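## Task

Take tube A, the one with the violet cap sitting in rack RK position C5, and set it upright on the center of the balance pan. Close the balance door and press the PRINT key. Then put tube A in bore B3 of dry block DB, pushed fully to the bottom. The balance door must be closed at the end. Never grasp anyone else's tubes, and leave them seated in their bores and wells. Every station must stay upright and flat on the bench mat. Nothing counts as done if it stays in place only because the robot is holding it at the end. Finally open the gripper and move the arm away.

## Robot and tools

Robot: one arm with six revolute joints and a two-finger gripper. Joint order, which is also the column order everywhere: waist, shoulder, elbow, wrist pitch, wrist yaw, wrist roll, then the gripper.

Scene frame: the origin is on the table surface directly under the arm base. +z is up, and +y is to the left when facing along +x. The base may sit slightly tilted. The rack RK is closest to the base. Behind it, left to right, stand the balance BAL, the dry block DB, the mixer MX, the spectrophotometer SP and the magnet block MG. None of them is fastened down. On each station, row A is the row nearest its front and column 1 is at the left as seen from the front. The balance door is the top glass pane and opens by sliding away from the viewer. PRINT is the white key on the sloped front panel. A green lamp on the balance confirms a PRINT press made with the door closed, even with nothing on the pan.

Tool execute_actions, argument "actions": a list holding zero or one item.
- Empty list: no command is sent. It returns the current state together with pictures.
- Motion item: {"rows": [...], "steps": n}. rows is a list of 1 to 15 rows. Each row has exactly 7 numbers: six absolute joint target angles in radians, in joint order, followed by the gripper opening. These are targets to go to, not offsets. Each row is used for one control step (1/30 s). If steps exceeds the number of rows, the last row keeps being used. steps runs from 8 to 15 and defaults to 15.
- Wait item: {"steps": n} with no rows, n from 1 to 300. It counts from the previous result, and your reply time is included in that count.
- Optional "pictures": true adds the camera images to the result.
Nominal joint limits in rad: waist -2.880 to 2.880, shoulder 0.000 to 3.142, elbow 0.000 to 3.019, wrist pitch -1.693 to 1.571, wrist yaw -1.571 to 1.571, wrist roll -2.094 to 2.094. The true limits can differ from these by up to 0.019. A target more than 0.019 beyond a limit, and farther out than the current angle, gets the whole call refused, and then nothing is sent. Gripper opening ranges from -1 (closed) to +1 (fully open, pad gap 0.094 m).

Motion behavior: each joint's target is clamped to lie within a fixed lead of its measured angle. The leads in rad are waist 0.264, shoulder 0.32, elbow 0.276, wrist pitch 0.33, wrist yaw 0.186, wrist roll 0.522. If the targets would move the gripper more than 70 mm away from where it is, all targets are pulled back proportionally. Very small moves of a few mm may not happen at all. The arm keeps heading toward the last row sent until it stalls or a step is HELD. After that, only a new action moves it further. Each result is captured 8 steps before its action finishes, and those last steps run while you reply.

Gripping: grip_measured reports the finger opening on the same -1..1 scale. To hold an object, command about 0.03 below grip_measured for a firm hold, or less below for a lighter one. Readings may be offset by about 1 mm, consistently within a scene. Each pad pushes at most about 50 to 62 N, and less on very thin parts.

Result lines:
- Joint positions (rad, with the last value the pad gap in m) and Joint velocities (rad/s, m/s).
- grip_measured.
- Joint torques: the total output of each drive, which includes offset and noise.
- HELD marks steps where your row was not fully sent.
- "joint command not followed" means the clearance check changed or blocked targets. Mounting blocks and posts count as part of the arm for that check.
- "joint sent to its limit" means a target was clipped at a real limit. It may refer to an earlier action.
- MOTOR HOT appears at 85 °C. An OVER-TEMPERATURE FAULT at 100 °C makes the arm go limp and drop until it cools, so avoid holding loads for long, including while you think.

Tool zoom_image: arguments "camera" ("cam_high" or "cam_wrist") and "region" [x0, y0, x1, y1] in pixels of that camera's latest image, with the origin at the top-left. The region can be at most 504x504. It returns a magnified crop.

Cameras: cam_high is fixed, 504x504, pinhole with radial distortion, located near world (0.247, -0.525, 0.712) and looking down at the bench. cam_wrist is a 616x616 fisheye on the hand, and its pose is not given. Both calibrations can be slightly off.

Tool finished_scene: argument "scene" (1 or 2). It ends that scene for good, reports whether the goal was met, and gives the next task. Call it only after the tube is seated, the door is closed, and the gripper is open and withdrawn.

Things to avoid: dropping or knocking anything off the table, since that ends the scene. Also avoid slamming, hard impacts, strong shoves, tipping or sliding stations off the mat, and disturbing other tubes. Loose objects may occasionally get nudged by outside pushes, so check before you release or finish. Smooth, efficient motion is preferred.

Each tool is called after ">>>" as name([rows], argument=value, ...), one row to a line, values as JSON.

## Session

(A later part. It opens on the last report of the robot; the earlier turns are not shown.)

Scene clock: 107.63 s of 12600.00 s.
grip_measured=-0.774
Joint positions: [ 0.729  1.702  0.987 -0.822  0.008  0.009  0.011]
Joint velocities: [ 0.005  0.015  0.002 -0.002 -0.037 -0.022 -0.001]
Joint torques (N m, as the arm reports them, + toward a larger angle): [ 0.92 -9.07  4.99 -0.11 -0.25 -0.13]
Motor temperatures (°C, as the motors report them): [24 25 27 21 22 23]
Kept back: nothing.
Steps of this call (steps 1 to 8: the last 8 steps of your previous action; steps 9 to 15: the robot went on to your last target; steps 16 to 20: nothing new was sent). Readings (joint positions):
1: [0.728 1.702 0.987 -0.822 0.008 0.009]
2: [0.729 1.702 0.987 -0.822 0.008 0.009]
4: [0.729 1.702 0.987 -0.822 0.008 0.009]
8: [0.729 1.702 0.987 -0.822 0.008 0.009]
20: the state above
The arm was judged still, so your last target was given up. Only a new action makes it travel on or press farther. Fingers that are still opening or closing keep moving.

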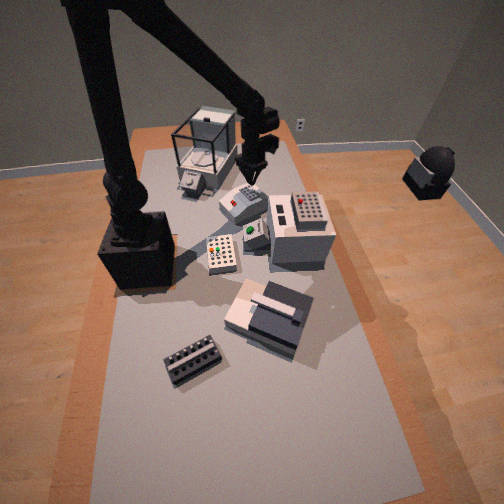

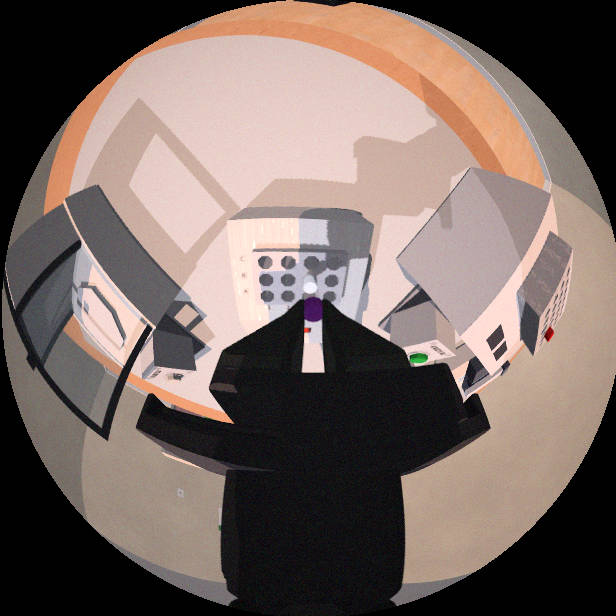

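>>> execute_actions([
  {"rows":[[0.748,1.73,0.985,-0.825,0.01,0,-0.8],[0.751,1.725,0.99,-0.825,0.014,0,-0.8],[0.754,1.725,0.99,-0.825,0.018,0,-0.8],[0.757,1.725,0.99,-0.825,0.022,0,-0.8],[0.76,1.725,0.99,-0.825,0.026,0,-0.8],[0.763,1.725,0.99,-0.825,0.03,0,-0.8],[0.766,1.725,0.99,-0.825,0.034,0,-0.8],[0.769,1.725,0.99,-0.825,0.038,0,-0.8],[0.772,1.725,0.99,-0.825,0.042,0,-0.8],[0.775,1.725,0.99,-0.825,0.046,0,-0.8],[0.778,1.725,0.99,-0.825,0.05,0,-0.8],[0.781,1.73,0.985,-0.825,0.054,0,-0.8],[0.784,1.735,0.98,-0.825,0.058,0,-0.8],[0.784,1.74,0.975,-0.825,0.058,0,-0.8]]},
])

>>> execute_actions([
  {"steps":20},
], pictures=true)

>>> zoom_image(camera="cam_wrist", region=[260,240,360,340])

>>> zoom_image(camera="cam_high", region=[235,172,270,207])

Scene clock: 108.57 s of 12600.00 s.
grip_measured=-0.774
Joint positions: [ 0.74   1.702  0.987 -0.822  0.032  0.009  0.011]
Joint velocities: [ 0.073 -0.005  0.002 -0.007  0.154 -0.037 -0.002]
Joint torques (N m, as the arm reports them, + toward a larger angle): [  1.27 -10.45   6.1   -0.12  -0.04  -0.14]
Motor temperatures (°C, as the motors report them): [24 25 27 21 22 23]
Steps of this call (steps 1 to 21: nothing new was sent; steps 22 to 28: the first 7 steps of this action). Readings (joint positions):
22: [0.729 1.702 0.987 -0.822 0.010 0.009]
23: [0.729 1.702 0.987 -0.822 0.012 0.009]
25: [0.732 1.702 0.987 -0.822 0.017 0.009]
28: the state above

Scene clock: 109.23 s of 12600.00 s.
grip_measured=-0.774
Joint positions: [ 0.761  1.703  0.987 -0.822  0.067  0.009  0.011]
Joint velocities: [-0.015 -0.005 -0.027 -0.002 -0.007 -0.022 -0.   ]
Joint torques (N m, as the arm reports them, + toward a larger angle): [ 1.39 -9.1   4.98 -0.12 -0.24 -0.13]
Motor temperatures (°C, as the motors report them): [24 25 27 21 22 23]
Kept back: nothing.
Steps of this call (steps 1 to 8: the last 8 steps of your previous action; steps 9 to 20: the robot went on to your last target). Readings (joint positions):
1: [0.743 1.702 0.987 -0.822 0.037 0.009]
2: [0.746 1.702 0.987 -0.822 0.042 0.009]
4: [0.751 1.702 0.987 -0.822 0.051 0.009]
8: [0.760 1.703 0.987 -0.822 0.066 0.009]
20: the state above

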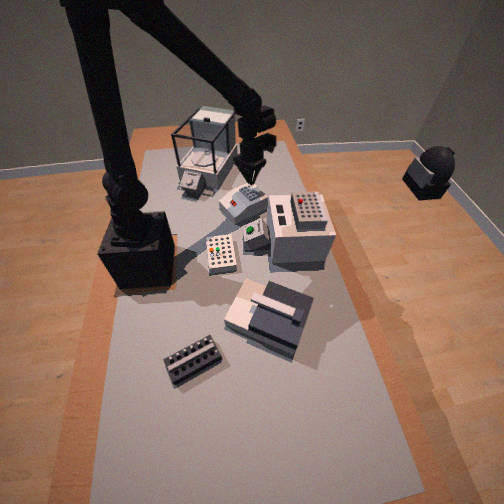

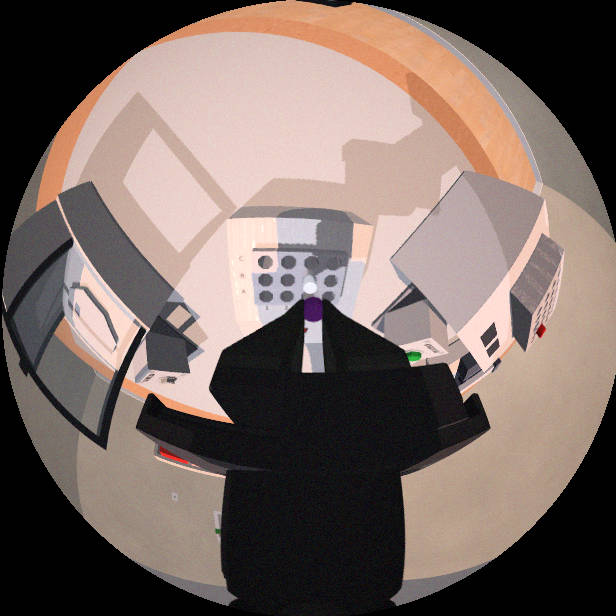

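Region (260, 240, 360, 340) of cam_wrist's 616x616 image, scaled by 5.040, with more detail than that image has.

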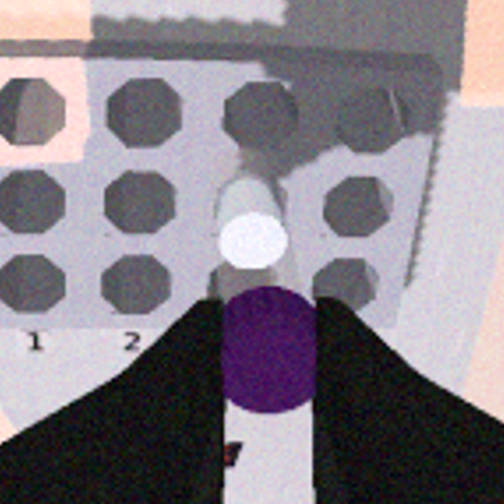

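Region (235, 172, 270, 207) of cam_high's 504x504 image, scaled by 14.400, with more detail than that image has.

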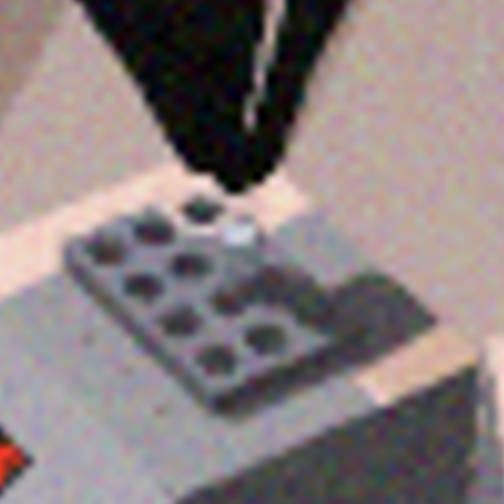

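>>> execute_actions([
  {"rows":[[0.77,1.72,1.0,-0.825,0.06,0,-0.8],[0.77,1.705,1.02,-0.825,0.06,0,-0.8],[0.77,1.695,1.03,-0.825,0.06,0,-0.8],[0.77,1.69,1.04,-0.83,0.06,0,-0.8],[0.77,1.685,1.04,-0.84,0.06,0,-0.8],[0.77,1.685,1.04,-0.85,0.06,0,-0.8],[0.77,1.685,1.04,-0.86,0.06,0,-0.8]]},
])

>>> execute_actions([
  {"steps":20},
], pictures=true)

>>> zoom_image(camera="cam_wrist", region=[260,230,360,330])

>>> zoom_image(camera="cam_high", region=[235,172,270,207])

Scene clock: 110.20 s of 12600.00 s.
grip_measured=-0.774
Joint positions: [ 0.761  1.702  0.998 -0.834  0.062  0.009  0.011]
Joint velocities: [-0.005 -0.005  0.051 -0.222 -0.051  0.051 -0.001]
Joint torques (N m, as the arm reports them, + toward a larger angle): [  0.47 -13.43   8.74  -0.35   0.02  -0.13]
Motor temperatures (°C, as the motors report them): [24 25 27 21 22 23]
Steps of this call (steps 1 to 15: the robot went on to your last target; steps 16 to 22: nothing new was sent; steps 23 to 29: the first 7 steps of this action). Readings (joint positions):
23: [0.761 1.703 0.987 -0.822 0.067 0.009]
24: [0.761 1.702 0.989 -0.822 0.067 0.009]
26: [0.761 1.702 0.992 -0.822 0.064 0.009]
29: the state above

Scene clock: 110.87 s of 12600.00 s.
grip_measured=-0.774
Joint positions: [ 0.761  1.702  1.    -0.85   0.062  0.009  0.011]
Joint velocities: [-0.015  0.015 -0.007  0.007 -0.066 -0.051 -0.001]
Joint torques (N m, as the arm reports them, + toward a larger angle): [  0.4  -13.66   8.9   -0.37   0.01  -0.13]
Motor temperatures (°C, as the motors report them): [24 25 27 21 22 23]
Kept back: nothing.
Steps of this call (steps 1 to 8: the last 8 steps of your previous action; steps 9 to 20: the robot went on to your last target). Readings (joint positions):
1: [0.761 1.702 0.999 -0.840 0.062 0.009]
2: [0.761 1.702 1.000 -0.844 0.062 0.009]
4: [0.761 1.702 1.000 -0.849 0.062 0.009]
8: [0.761 1.702 1.000 -0.850 0.062 0.009]
20: the state above

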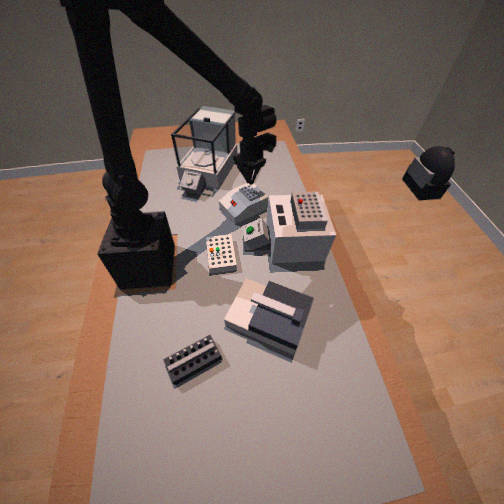

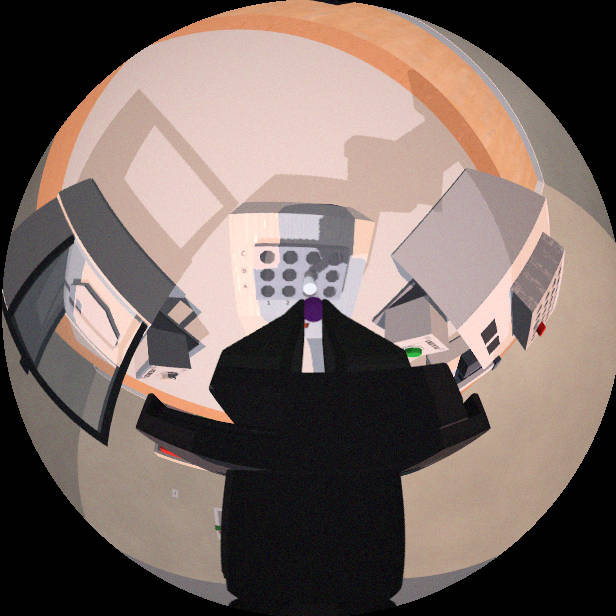

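Region (260, 230, 360, 330) of cam_wrist's 616x616 image, scaled by 5.040, with more detail than that image has.

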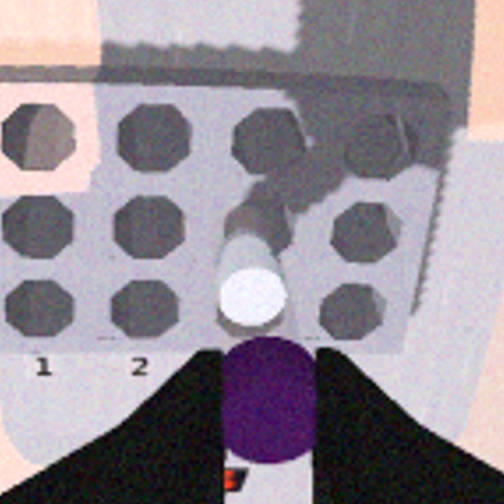

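Region (235, 172, 270, 207) of cam_high's 504x504 image, scaled by 14.400, with more detail than that image has.

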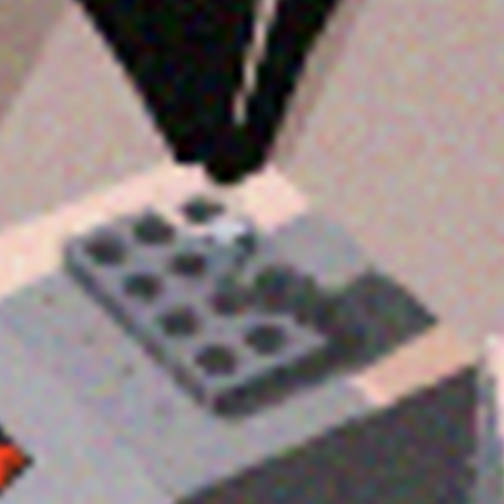

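>>> execute_actions([
  {"rows":[[0.75,1.69,1.035,-0.85,0.06,0,-0.8],[0.742,1.69,1.035,-0.85,0.06,0,-0.8],[0.738,1.69,1.035,-0.85,0.06,0,-0.8],[0.738,1.69,1.035,-0.85,0.06,0,-0.8],[0.738,1.7,1.025,-0.85,0.06,0,-0.8],[0.745,1.708,1.015,-0.85,0.06,0,-0.8],[0.75,1.714,1.008,-0.85,0.06,0,-0.8],[0.75,1.718,1.004,-0.85,0.06,0,-0.8],[0.75,1.721,1.001,-0.85,0.06,0,-0.8],[0.75,1.724,0.998,-0.845,0.06,0,-0.8],[0.75,1.727,0.995,-0.84,0.06,0,-0.8],[0.75,1.73,0.992,-0.835,0.06,0,-0.8],[0.75,1.733,0.989,-0.83,0.06,0,-0.8]]},
])

>>> execute_actions([
  {"steps":20},
], pictures=true)

>>> zoom_image(camera="cam_wrist", region=[260,230,360,330])

Scene clock: 111.60 s of 12600.00 s.
grip_measured=-0.774
Joint positions: [ 0.758  1.703  1.    -0.85   0.062  0.009  0.011]
Joint velocities: [-0.005  0.015  0.002 -0.017  0.007  0.022 -0.   ]
Joint torques (N m, as the arm reports them, + toward a larger angle): [ -0.9  -11.49   6.51   0.01   0.03  -0.14]
Motor temperatures (°C, as the motors report them): [24 25 27 21 22 23]
Steps of this call (steps 1 to 15: the robot went on to your last target; steps 16 to 22: the first 7 steps of this action). Readings (joint positions):
16: [0.761 1.702 1.000 -0.850 0.062 0.009]
17: [0.761 1.702 1.000 -0.850 0.062 0.009]
19: [0.760 1.702 1.000 -0.850 0.062 0.009]
22: the state above

Scene clock: 112.27 s of 12600.00 s.
grip_measured=-0.774
Joint positions: [ 0.758  1.711  0.998 -0.847  0.063  0.009  0.011]
Joint velocities: [ 0.005 -0.015 -0.007  0.022 -0.007 -0.081  0.   ]
Joint torques (N m, as the arm reports them, + toward a larger angle): [ -0.78 -10.42   5.12   0.52   0.    -0.13]
Motor temperatures (°C, as the motors report them): [24 25 27 21 22 23]
Kept back: nothing.
Steps of this call (steps 1 to 8: the last 8 steps of your previous action; steps 9 to 15: the robot went on to your last target; steps 16 to 20: nothing new was sent). Readings (joint positions):
1: [0.758 1.704 1.000 -0.850 0.062 0.009]
2: [0.758 1.705 1.000 -0.850 0.062 0.009]
4: [0.758 1.710 0.998 -0.850 0.062 0.009]
8: [0.758 1.711 0.998 -0.847 0.063 0.009]
20: the state above
The arm was judged still, so your last target was given up. Only a new action makes it travel on or press farther. Fingers that are still opening or closing keep moving.

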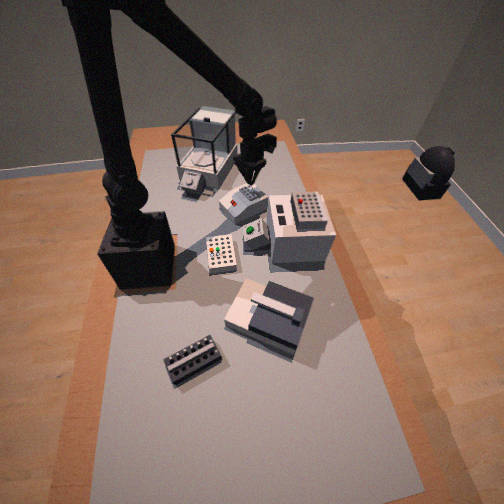

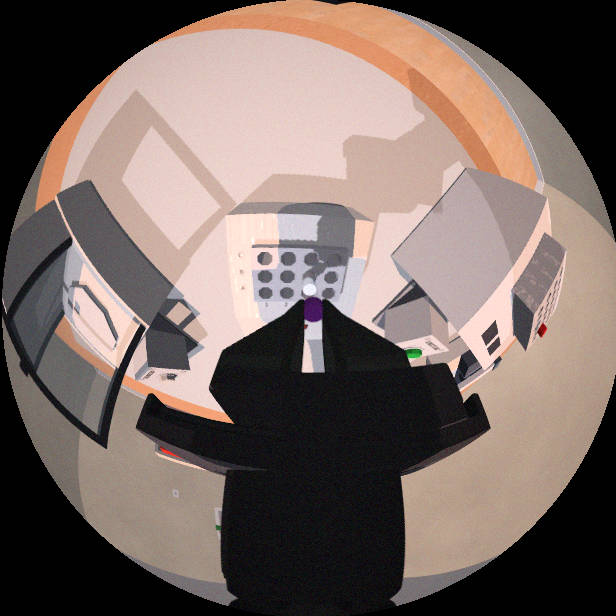

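Region (260, 230, 360, 330) of cam_wrist's 616x616 image, scaled by 5.040, with more detail than that image has.

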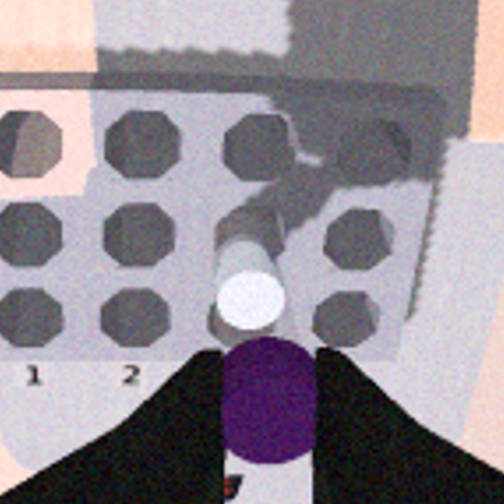

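>>> execute_actions([
  {"rows":[[0.755,1.728,1.002,-0.83,0.06,0,-0.83],[0.755,1.726,1.004,-0.828,0.06,0,-0.83],[0.755,1.726,1.004,-0.826,0.06,0,-0.83],[0.755,1.726,1.004,-0.824,0.06,0,-0.83],[0.755,1.726,1.004,-0.822,0.06,0,-0.83],[0.755,1.726,1.004,-0.82,0.06,0,-0.83],[0.755,1.726,1.004,-0.818,0.06,0,-0.83],[0.755,1.73,1.0,-0.818,0.06,0,-0.83],[0.755,1.734,0.995,-0.818,0.06,0,-0.83],[0.755,1.738,0.99,-0.818,0.06,0,-0.83],[0.755,1.742,0.985,-0.818,0.06,0,-0.83]]},
])

>>> execute_actions([
  {"steps":20},
], pictures=true)

>>> zoom_image(camera="cam_wrist", region=[260,230,360,330])

Scene clock: 113.07 s of 12600.00 s.
grip_measured=-0.774
Joint positions: [ 0.758  1.711  0.998 -0.842  0.063  0.009  0.011]
Joint velocities: [-0.005 -0.005 -0.002  0.017  0.007  0.037 -0.001]
Joint torques (N m, as the arm reports them, + toward a larger angle): [ -0.42 -11.08   6.23   0.62  -0.01  -0.13]
Motor temperatures (°C, as the motors report them): [24 25 27 21 22 23]
Steps of this call (steps 1 to 17: nothing new was sent; steps 18 to 24: the first 7 steps of this action). Readings (joint positions):
18: [0.758 1.711 0.998 -0.847 0.063 0.009]
19: [0.758 1.711 0.998 -0.847 0.063 0.009]
21: [0.758 1.711 0.998 -0.845 0.063 0.009]
24: the state above

Scene clock: 113.73 s of 12600.00 s.
grip_measured=-0.774
Joint positions: [ 0.758  1.711  0.997 -0.84   0.063  0.009  0.011]
Joint velocities: [-0.005 -0.005  0.017  0.012 -0.007  0.007 -0.001]
Joint torques (N m, as the arm reports them, + toward a larger angle): [-0.44 -9.75  4.91  0.73  0.   -0.13]
Motor temperatures (°C, as the motors report them): [24 25 27 21 22 23]
Kept back: nothing.
Steps of this call (steps 1 to 8: the last 8 steps of your previous action; steps 9 to 15: the robot went on to your last target; steps 16 to 20: nothing new was sent). Readings (joint positions):
1: [0.758 1.711 0.998 -0.842 0.063 0.009]
2: [0.758 1.711 0.998 -0.841 0.063 0.009]
4: [0.758 1.711 0.998 -0.841 0.063 0.009]
8: [0.758 1.711 0.997 -0.840 0.063 0.009]
20: the state above
The arm was judged still, so your last target was given up. Only a new action makes it travel on or press farther. Fingers that are still opening or closing keep moving.

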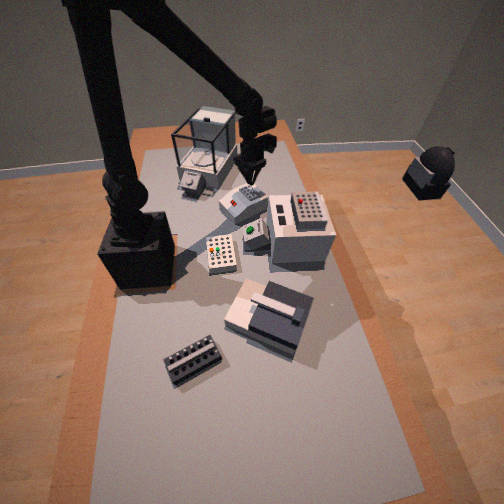

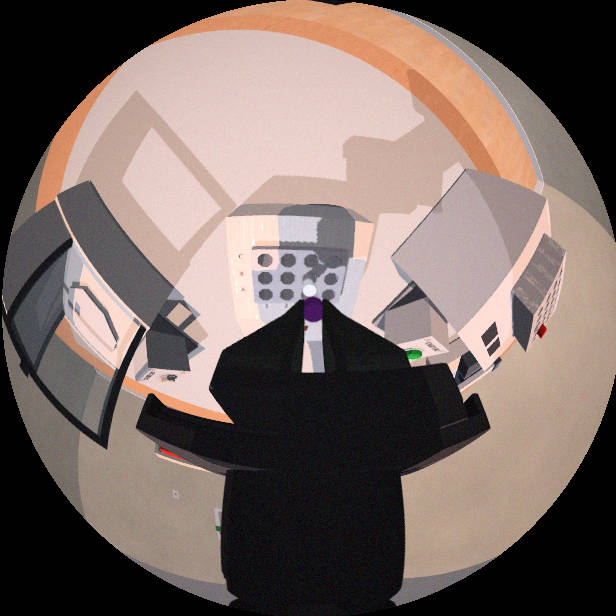

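Region (260, 230, 360, 330) of cam_wrist's 616x616 image, scaled by 5.040, with more detail than that image has.

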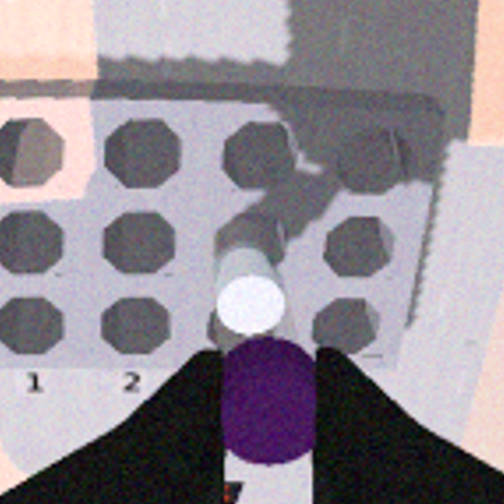

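>>> execute_actions([
  {"rows":[[0.755,1.725,1.01,-0.835,0.06,0,-0.81],[0.755,1.712,1.03,-0.835,0.06,0,-0.81],[0.755,1.711,1.045,-0.835,0.06,0,-0.81],[0.755,1.711,1.048,-0.83,0.06,0,-0.81],[0.755,1.711,1.048,-0.825,0.06,0,-0.81],[0.755,1.711,1.048,-0.818,0.06,0,-0.81]]},
])

>>> execute_actions([
  {"steps":20},
], pictures=true)

>>> zoom_image(camera="cam_wrist", region=[260,230,360,330])

Scene clock: 114.47 s of 12600.00 s.
grip_measured=-0.774
Joint positions: [ 0.758  1.71   1.004 -0.834  0.062  0.009  0.011]
Joint velocities: [-0.005  0.005  0.032  0.076 -0.037  0.022  0.001]
Joint torques (N m, as the arm reports them, + toward a larger angle): [ -0.7  -12.33   9.16   0.29   0.02  -0.13]
Motor temperatures (°C, as the motors report them): [24 25 27 21 22 23]
Steps of this call (steps 1 to 15: nothing new was sent; steps 16 to 22: the first 7 steps of this action). Readings (joint positions):
16: [0.758 1.711 0.997 -0.840 0.063 0.009]
17: [0.758 1.710 0.998 -0.840 0.063 0.009]
19: [0.758 1.710 1.001 -0.840 0.063 0.009]
22: the state above

Scene clock: 115.13 s of 12600.00 s.
grip_measured=-0.774
Joint positions: [ 0.758  1.71   1.007 -0.829  0.062  0.009  0.011]
Joint velocities: [-0.005 -0.005  0.002 -0.017  0.007 -0.007 -0.   ]
Joint torques (N m, as the arm reports them, + toward a larger angle): [ -0.46 -12.3    8.98   0.37   0.02  -0.13]
Motor temperatures (°C, as the motors report them): [24 25 27 21 22 23]
Kept back: nothing.
Steps of this call (steps 1 to 8: the last 8 steps of your previous action; steps 9 to 15: the robot went on to your last target; steps 16 to 20: nothing new was sent). Readings (joint positions):
1: [0.758 1.710 1.005 -0.832 0.062 0.009]
2: [0.758 1.710 1.006 -0.831 0.062 0.009]
4: [0.758 1.710 1.007 -0.830 0.062 0.009]
8: [0.758 1.710 1.007 -0.829 0.062 0.009]
20: the state above
The arm was judged still, so your last target was given up. Only a new action makes it travel on or press farther. Fingers that are still opening or closing keep moving.

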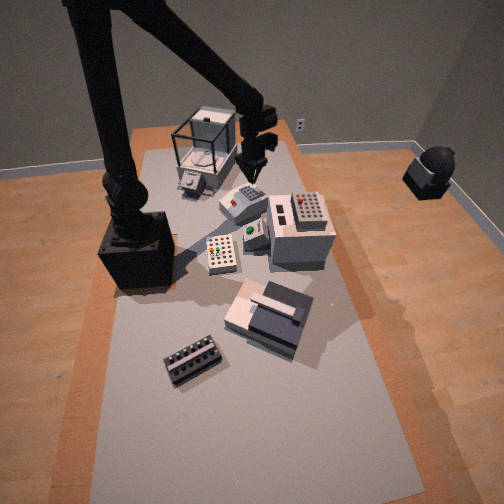

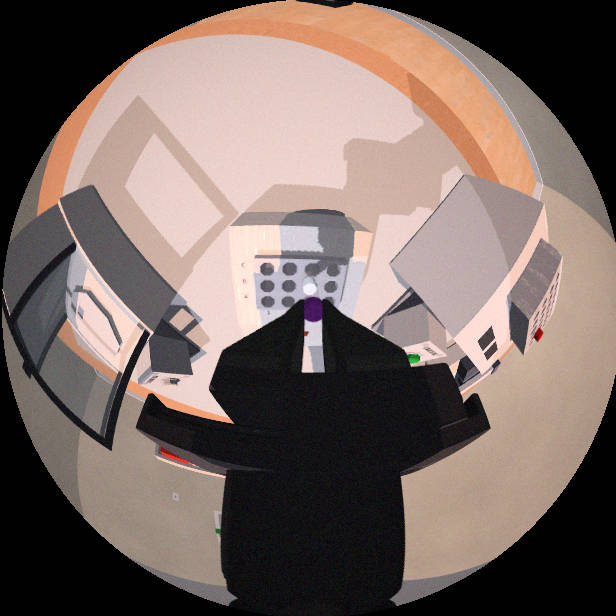

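Region (260, 230, 360, 330) of cam_wrist's 616x616 image, scaled by 5.040, with more detail than that image has.

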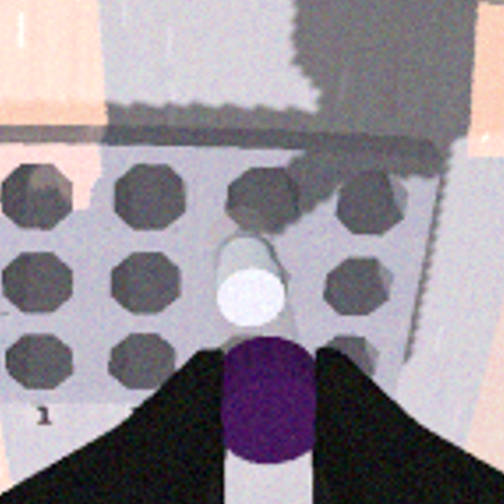

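>>> execute_actions([
  {"rows":[[0.742,1.711,1.04,-0.838,0.06,0,-0.81],[0.738,1.711,1.03,-0.841,0.06,0,-0.81],[0.738,1.711,1.02,-0.841,0.06,0,-0.81],[0.75,1.711,1.012,-0.835,0.06,0,-0.81],[0.755,1.711,1.008,-0.832,0.06,0,-0.81],[0.755,1.711,1.005,-0.832,0.06,0,-0.81],[0.755,1.711,1.002,-0.832,0.06,0,-0.81],[0.755,1.714,0.999,-0.832,0.06,0,-0.81],[0.755,1.717,0.996,-0.832,0.06,0,-0.81],[0.755,1.72,0.993,-0.832,0.06,0,-0.81],[0.755,1.723,0.99,-0.832,0.06,0,-0.81]]},
])

>>> execute_actions([
  {"steps":20},
], pictures=true)

>>> zoom_image(camera="cam_wrist", region=[260,230,360,330])

Scene clock: 115.80 s of 12600.00 s.
grip_measured=-0.774
Joint positions: [ 0.758  1.71   1.005 -0.831  0.062  0.009  0.011]
Joint velocities: [ 0.005  0.005 -0.022  0.012 -0.007  0.007  0.   ]
Joint torques (N m, as the arm reports them, + toward a larger angle): [ -0.44 -12.38   5.75  -0.01   0.03  -0.14]
Motor temperatures (°C, as the motors report them): [24 25 27 21 22 23]
Steps of this call (steps 1 to 13: nothing new was sent; steps 14 to 20: the first 7 steps of this action). Readings (joint positions):
14: [0.758 1.710 1.007 -0.829 0.062 0.009]
15: [0.758 1.710 1.007 -0.830 0.062 0.009]
17: [0.758 1.710 1.007 -0.831 0.062 0.009]
20: the state above

Scene clock: 116.47 s of 12600.00 s.
grip_measured=-0.774
Joint positions: [ 0.758  1.71   0.999 -0.831  0.062  0.009  0.011]
Joint velocities: [-0.005 -0.005 -0.007 -0.002  0.037 -0.037 -0.   ]
Joint torques (N m, as the arm reports them, + toward a larger angle): [ -0.36 -11.41   5.21  -0.07   0.03  -0.13]
Motor temperatures (°C, as the motors report them): [24 25 27 21 22 23]
Kept back: nothing.
Steps of this call (steps 1 to 8: the last 8 steps of your previous action; steps 9 to 15: the robot went on to your last target; steps 16 to 20: nothing new was sent). Readings (joint positions):
1: [0.758 1.710 1.003 -0.831 0.062 0.009]
2: [0.758 1.710 1.001 -0.831 0.062 0.009]
4: [0.758 1.710 0.999 -0.831 0.062 0.009]
8: [0.758 1.710 0.999 -0.831 0.062 0.009]
20: the state above
The arm was judged still, so your last target was given up. Only a new action makes it travel on or press farther. Fingers that are still opening or closing keep moving.

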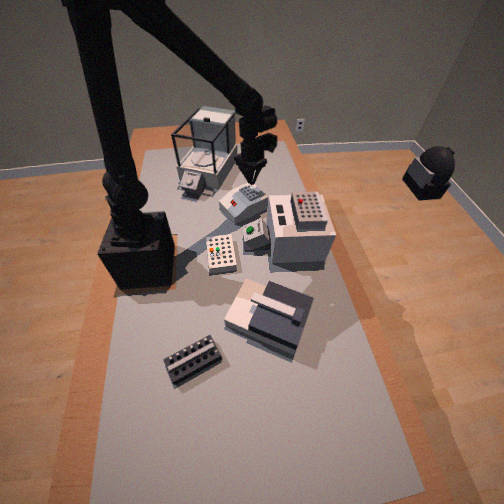

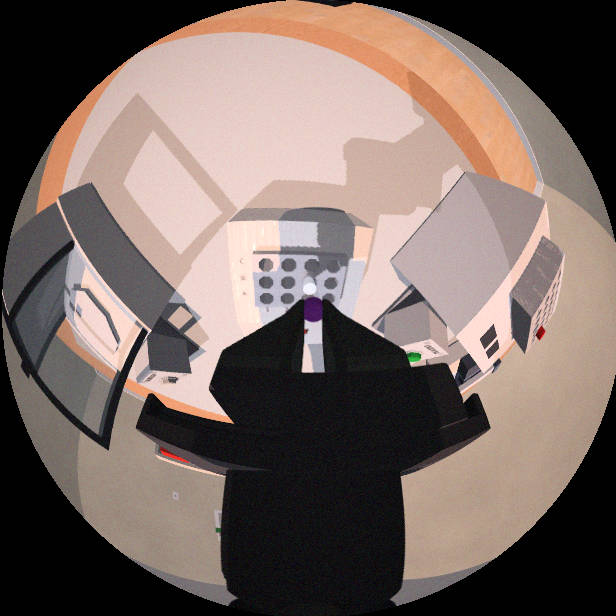

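Region (260, 230, 360, 330) of cam_wrist's 616x616 image, scaled by 5.040, with more detail than that image has.

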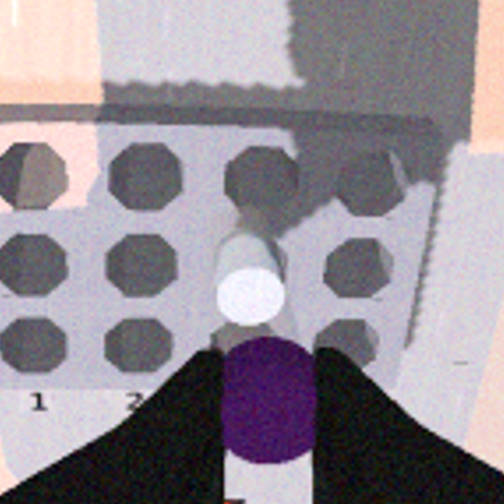

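>>> execute_actions([
  {"rows":[[0.755,1.715,1.01,-0.835,0.06,0,-0.81],[0.755,1.711,1.03,-0.835,0.06,0,-0.81],[0.755,1.711,1.048,-0.835,0.06,0,-0.81],[0.755,1.711,1.048,-0.84,0.06,0,-0.81],[0.755,1.711,1.048,-0.85,0.06,0,-0.81],[0.755,1.711,1.048,-0.86,0.06,0,-0.81],[0.755,1.711,1.048,-0.867,0.06,0,-0.81]]},
])

>>> execute_actions([
  {"rows":[[0.755,1.711,1.035,-0.86,0.06,0,-0.81],[0.755,1.711,1.02,-0.857,0.06,0,-0.81],[0.755,1.711,1.01,-0.857,0.06,0,-0.81],[0.755,1.711,1.005,-0.857,0.06,0,-0.81],[0.755,1.711,1.002,-0.857,0.06,0,-0.81],[0.755,1.714,0.999,-0.857,0.06,0,-0.81],[0.755,1.717,0.996,-0.857,0.06,0,-0.81],[0.755,1.72,0.994,-0.857,0.06,0,-0.81],[0.755,1.724,0.992,-0.857,0.06,0,-0.81],[0.755,1.728,0.99,-0.857,0.06,0,-0.81]]},
])

>>> execute_actions([
  {"steps":20},
], pictures=true)

>>> zoom_image(camera="cam_wrist", region=[260,230,360,330])

Scene clock: 119.77 s of 12600.00 s.
grip_measured=-0.774
Joint positions: [ 0.758  1.71   1.008 -0.843  0.062  0.009  0.011]
Joint velocities: [-0.015  0.005  0.032 -0.193  0.037  0.022  0.   ]
Joint torques (N m, as the arm reports them, + toward a larger angle): [ -0.36 -12.44   8.84  -0.48   0.02  -0.14]
Motor temperatures (°C, as the motors report them): [24 25 27 21 22 23]
Steps of this call (steps 1 to 92: nothing new was sent; steps 93 to 99: the first 7 steps of this action). Readings (joint positions):
93: [0.758 1.710 0.999 -0.831 0.062 0.009]
94: [0.758 1.710 1.000 -0.831 0.062 0.009]
96: [0.758 1.710 1.003 -0.831 0.062 0.009]
99: the state above

Scene clock: 120.27 s of 12600.00 s.
grip_measured=-0.774
Joint positions: [ 0.758  1.71   1.001 -0.858  0.062  0.009  0.011]
Joint velocities: [-0.005 -0.005 -0.09  -0.007  0.081 -0.051 -0.001]
Joint torques (N m, as the arm reports them, + toward a larger angle): [ -0.36 -11.54   5.9   -0.05   0.03  -0.13]
Motor temperatures (°C, as the motors report them): [24 25 27 21 22 23]
Steps of this call (steps 1 to 8: the last 8 steps of your previous action; steps 9 to 15: the first 7 steps of this action). Readings (joint positions):
9: [0.758 1.710 1.008 -0.858 0.062 0.009]
10: [0.758 1.710 1.008 -0.858 0.062 0.009]
12: [0.758 1.710 1.007 -0.858 0.062 0.009]
15: the state above

Scene clock: 120.93 s of 12600.00 s.
grip_measured=-0.774
Joint positions: [ 0.758  1.71   0.998 -0.858  0.062  0.009  0.011]
Joint velocities: [-0.005  0.015  0.002 -0.002 -0.066 -0.037  0.   ]
Joint torques (N m, as the arm reports them, + toward a larger angle): [ -0.48 -10.88   5.24  -0.06   0.03  -0.13]
Motor temperatures (°C, as the motors report them): [24 25 27 21 22 23]
Kept back: nothing.
Steps of this call (steps 1 to 8: the last 8 steps of your previous action; steps 9 to 15: the robot went on to your last target; steps 16 to 20: nothing new was sent). Readings (joint positions):
1: [0.758 1.710 0.998 -0.858 0.062 0.009]
2: [0.758 1.710 0.998 -0.858 0.062 0.009]
4: [0.758 1.710 0.998 -0.858 0.062 0.009]
8: [0.758 1.710 0.998 -0.858 0.062 0.009]
20: the state above
The arm was judged still, so your last target was given up. Only a new action makes it travel on or press farther. Fingers that are still opening or closing keep moving.

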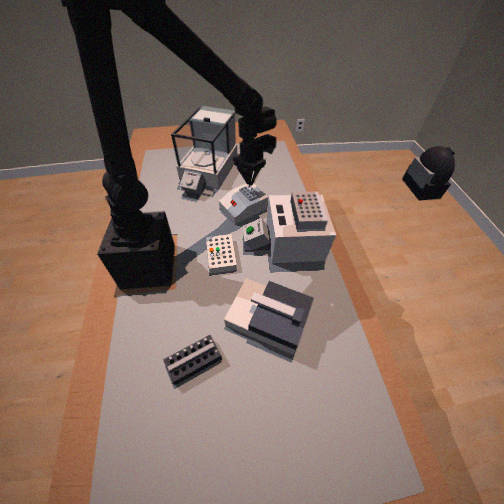

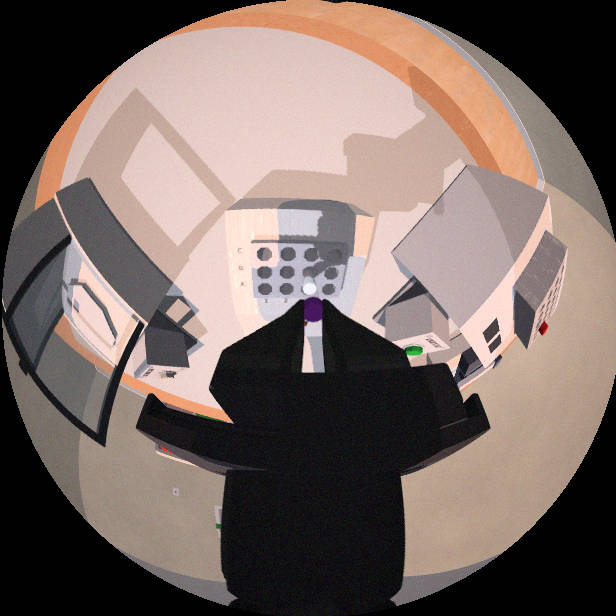

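Region (260, 230, 360, 330) of cam_wrist's 616x616 image, scaled by 5.040, with more detail than that image has.

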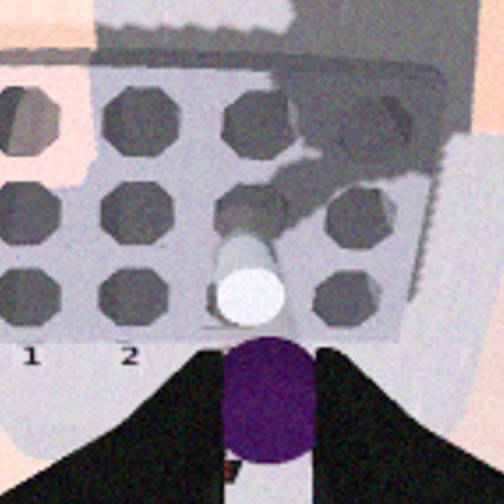

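>>> execute_actions([
  {"rows":[[0.755,1.72,1.0,-0.85,0.06,0,-0.83],[0.755,1.715,1.005,-0.846,0.06,0,-0.83],[0.755,1.715,1.005,-0.844,0.06,0,-0.83],[0.755,1.715,1.005,-0.842,0.06,0,-0.83],[0.755,1.715,1.005,-0.84,0.06,0,-0.83],[0.755,1.715,1.005,-0.838,0.06,0,-0.83],[0.755,1.715,1.005,-0.836,0.06,0,-0.83],[0.755,1.715,1.005,-0.834,0.06,0,-0.83],[0.755,1.715,1.005,-0.832,0.06,0,-0.83],[0.755,1.715,1.005,-0.83,0.06,0,-0.83],[0.755,1.715,1.005,-0.828,0.06,0,-0.83]]},
])

>>> execute_actions([
  {"steps":20},
], pictures=true)

>>> zoom_image(camera="cam_wrist", region=[285,255,335,305])

Scene clock: 121.77 s of 12600.00 s.
grip_measured=-0.774
Joint positions: [ 0.758  1.71   0.998 -0.854  0.062  0.009  0.011]
Joint velocities: [0.005 0.005 0.012 0.022 0.066 0.051 0.001]
Joint torques (N m, as the arm reports them, + toward a larger angle): [ -0.41 -11.9    6.35   0.52   0.01  -0.13]
Motor temperatures (°C, as the motors report them): [24 25 27 21 22 23]
Steps of this call (steps 1 to 18: nothing new was sent; steps 19 to 25: the first 7 steps of this action). Readings (joint positions):
19: [0.758 1.710 0.998 -0.858 0.062 0.009]
20: [0.758 1.710 0.998 -0.858 0.062 0.009]
22: [0.758 1.710 0.998 -0.857 0.062 0.009]
25: the state above

Scene clock: 122.43 s of 12600.00 s.
grip_measured=-0.774
Joint positions: [ 0.758  1.71   0.998 -0.85   0.062  0.009  0.011]
Joint velocities: [-0.005 -0.005  0.012  0.022 -0.022 -0.037 -0.001]
Joint torques (N m, as the arm reports them, + toward a larger angle): [ -0.38 -11.83   6.36   0.68   0.02  -0.13]
Motor temperatures (°C, as the motors report them): [24 25 27 21 22 23]
Kept back: nothing.
Steps of this call (steps 1 to 8: the last 8 steps of your previous action; steps 9 to 15: the robot went on to your last target; steps 16 to 20: nothing new was sent). Readings (joint positions):
1: [0.758 1.710 0.998 -0.853 0.062 0.009]
2: [0.758 1.710 0.998 -0.852 0.062 0.009]
4: [0.758 1.710 0.998 -0.850 0.062 0.009]
8: [0.758 1.710 0.998 -0.850 0.062 0.009]
20: the state above
The arm was judged still, so your last target was given up. Only a new action makes it travel on or press farther. Fingers that are still opening or closing keep moving.

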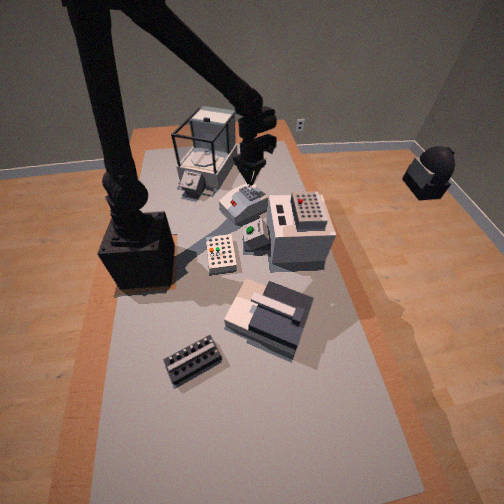

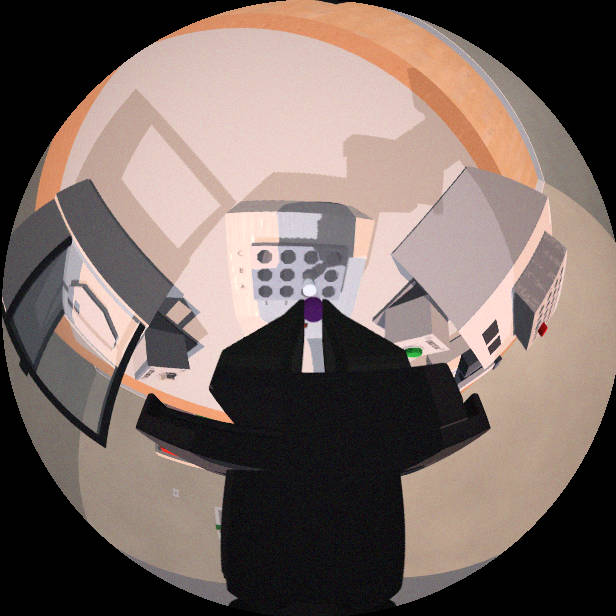

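Region (285, 255, 335, 305) of cam_wrist's 616x616 image, scaled by 10.080, with more detail than that image has.

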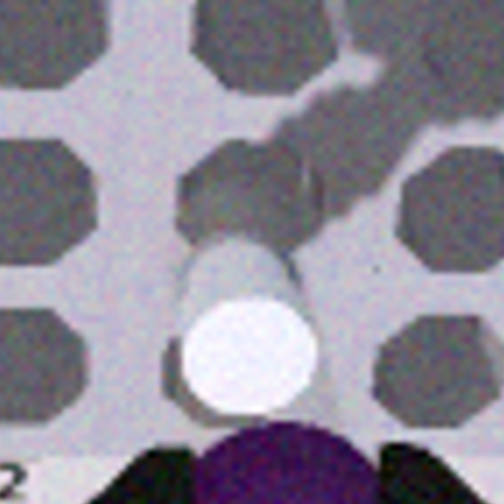

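>>> execute_actions([
  {"rows":[[0.755,1.711,1.03,-0.845,0.064,0,-0.81],[0.755,1.711,1.048,-0.84,0.064,0,-0.81],[0.755,1.711,1.048,-0.838,0.064,0,-0.81]],"steps":12},
])

>>> execute_actions([
  {"rows":[[0.755,1.711,1.035,-0.845,0.064,0,-0.81],[0.755,1.711,1.02,-0.847,0.064,0,-0.81],[0.755,1.711,1.01,-0.847,0.064,0,-0.81],[0.755,1.711,1.005,-0.847,0.064,0,-0.81],[0.755,1.711,1.002,-0.847,0.064,0,-0.81],[0.755,1.714,0.999,-0.847,0.064,0,-0.81],[0.755,1.717,0.996,-0.847,0.064,0,-0.81],[0.755,1.72,0.994,-0.847,0.064,0,-0.81],[0.755,1.724,0.992,-0.847,0.064,0,-0.81],[0.755,1.73,0.99,-0.847,0.064,0,-0.81],[0.755,1.736,0.988,-0.847,0.064,0,-0.81]]},
])

>>> execute_actions([
  {"steps":20},
], pictures=true)

>>> zoom_image(camera="cam_wrist", region=[285,255,335,305])

Scene clock: 123.47 s of 12600.00 s.
grip_measured=-0.774
Joint positions: [ 0.758  1.71   1.003 -0.85   0.063  0.009  0.011]
Joint velocities: [-0.015 -0.005  0.056 -0.017  0.007 -0.066 -0.001]
Joint torques (N m, as the arm reports them, + toward a larger angle): [ -0.38 -12.02   8.94   0.31   0.15  -0.13]
Motor temperatures (°C, as the motors report them): [24 25 27 21 22 23]
Steps of this call (steps 1 to 27: nothing new was sent; steps 28 to 31: the first 4 steps of this action). Readings (joint positions):
28: [0.758 1.710 0.998 -0.850 0.063 0.009]
29: [0.758 1.710 0.999 -0.850 0.063 0.009]
31: the state above

Scene clock: 123.97 s of 12600.00 s.
grip_measured=-0.774
Joint positions: [ 0.758  1.71   1.001 -0.849  0.063  0.009  0.011]
Joint velocities: [-0.005 -0.005 -0.085 -0.002  0.007  0.022  0.   ]
Joint torques (N m, as the arm reports them, + toward a larger angle): [ -0.46 -11.49   5.82   0.08   0.15  -0.13]
Motor temperatures (°C, as the motors report them): [24 25 27 21 22 23]
Steps of this call (steps 1 to 8: the last 8 steps of your previous action; steps 9 to 15: the first 7 steps of this action). Readings (joint positions):
9: [0.758 1.710 1.007 -0.849 0.063 0.009]
10: [0.758 1.710 1.007 -0.849 0.063 0.009]
12: [0.758 1.710 1.007 -0.849 0.063 0.009]
15: the state above

Scene clock: 124.63 s of 12600.00 s.
grip_measured=-0.774
Joint positions: [ 0.758  1.71   0.998 -0.849  0.063  0.009  0.011]
Joint velocities: [ 0.005  0.005  0.012 -0.022  0.037 -0.007  0.001]
Joint torques (N m, as the arm reports them, + toward a larger angle): [ -0.37 -10.07   5.09   0.02   0.14  -0.13]
Motor temperatures (°C, as the motors report them): [24 25 27 21 22 23]
Kept back: nothing.
Steps of this call (steps 1 to 8: the last 8 steps of your previous action; steps 9 to 15: the robot went on to your last target; steps 16 to 20: nothing new was sent). Readings (joint positions):
1: [0.758 1.710 0.998 -0.849 0.063 0.009]
2: [0.758 1.710 0.998 -0.849 0.063 0.009]
4: [0.758 1.710 0.998 -0.849 0.063 0.009]
8: [0.758 1.710 0.998 -0.849 0.063 0.009]
20: the state above
The arm was judged still, so your last target was given up. Only a new action makes it travel on or press farther. Fingers that are still opening or closing keep moving.

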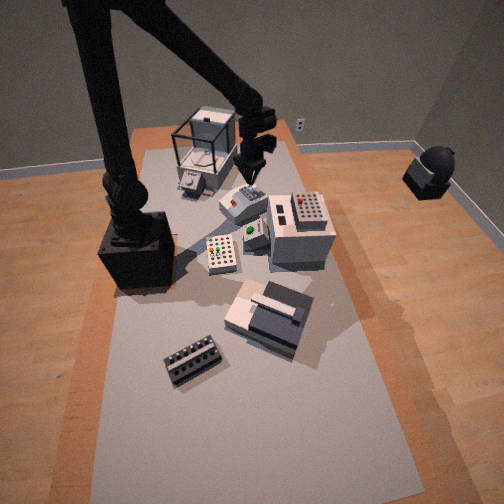

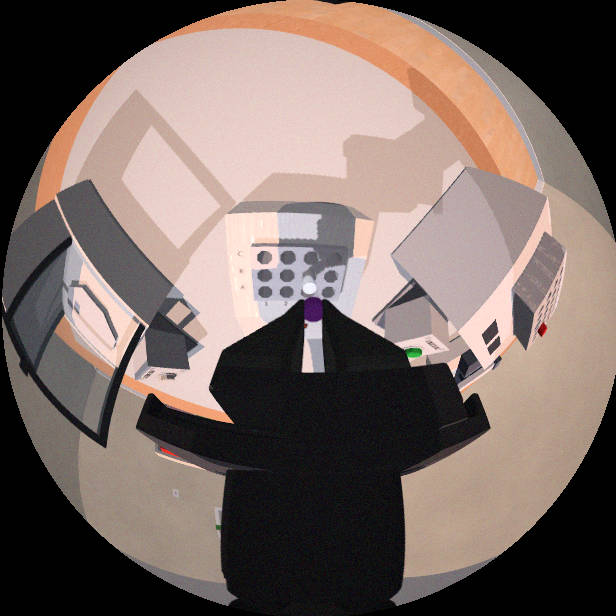

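Region (285, 255, 335, 305) of cam_wrist's 616x616 image, scaled by 10.080, with more detail than that image has.

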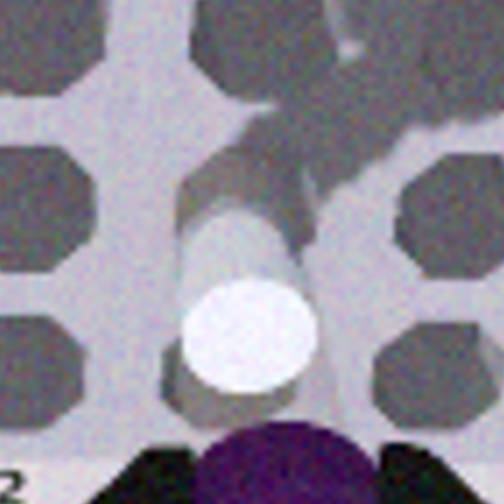

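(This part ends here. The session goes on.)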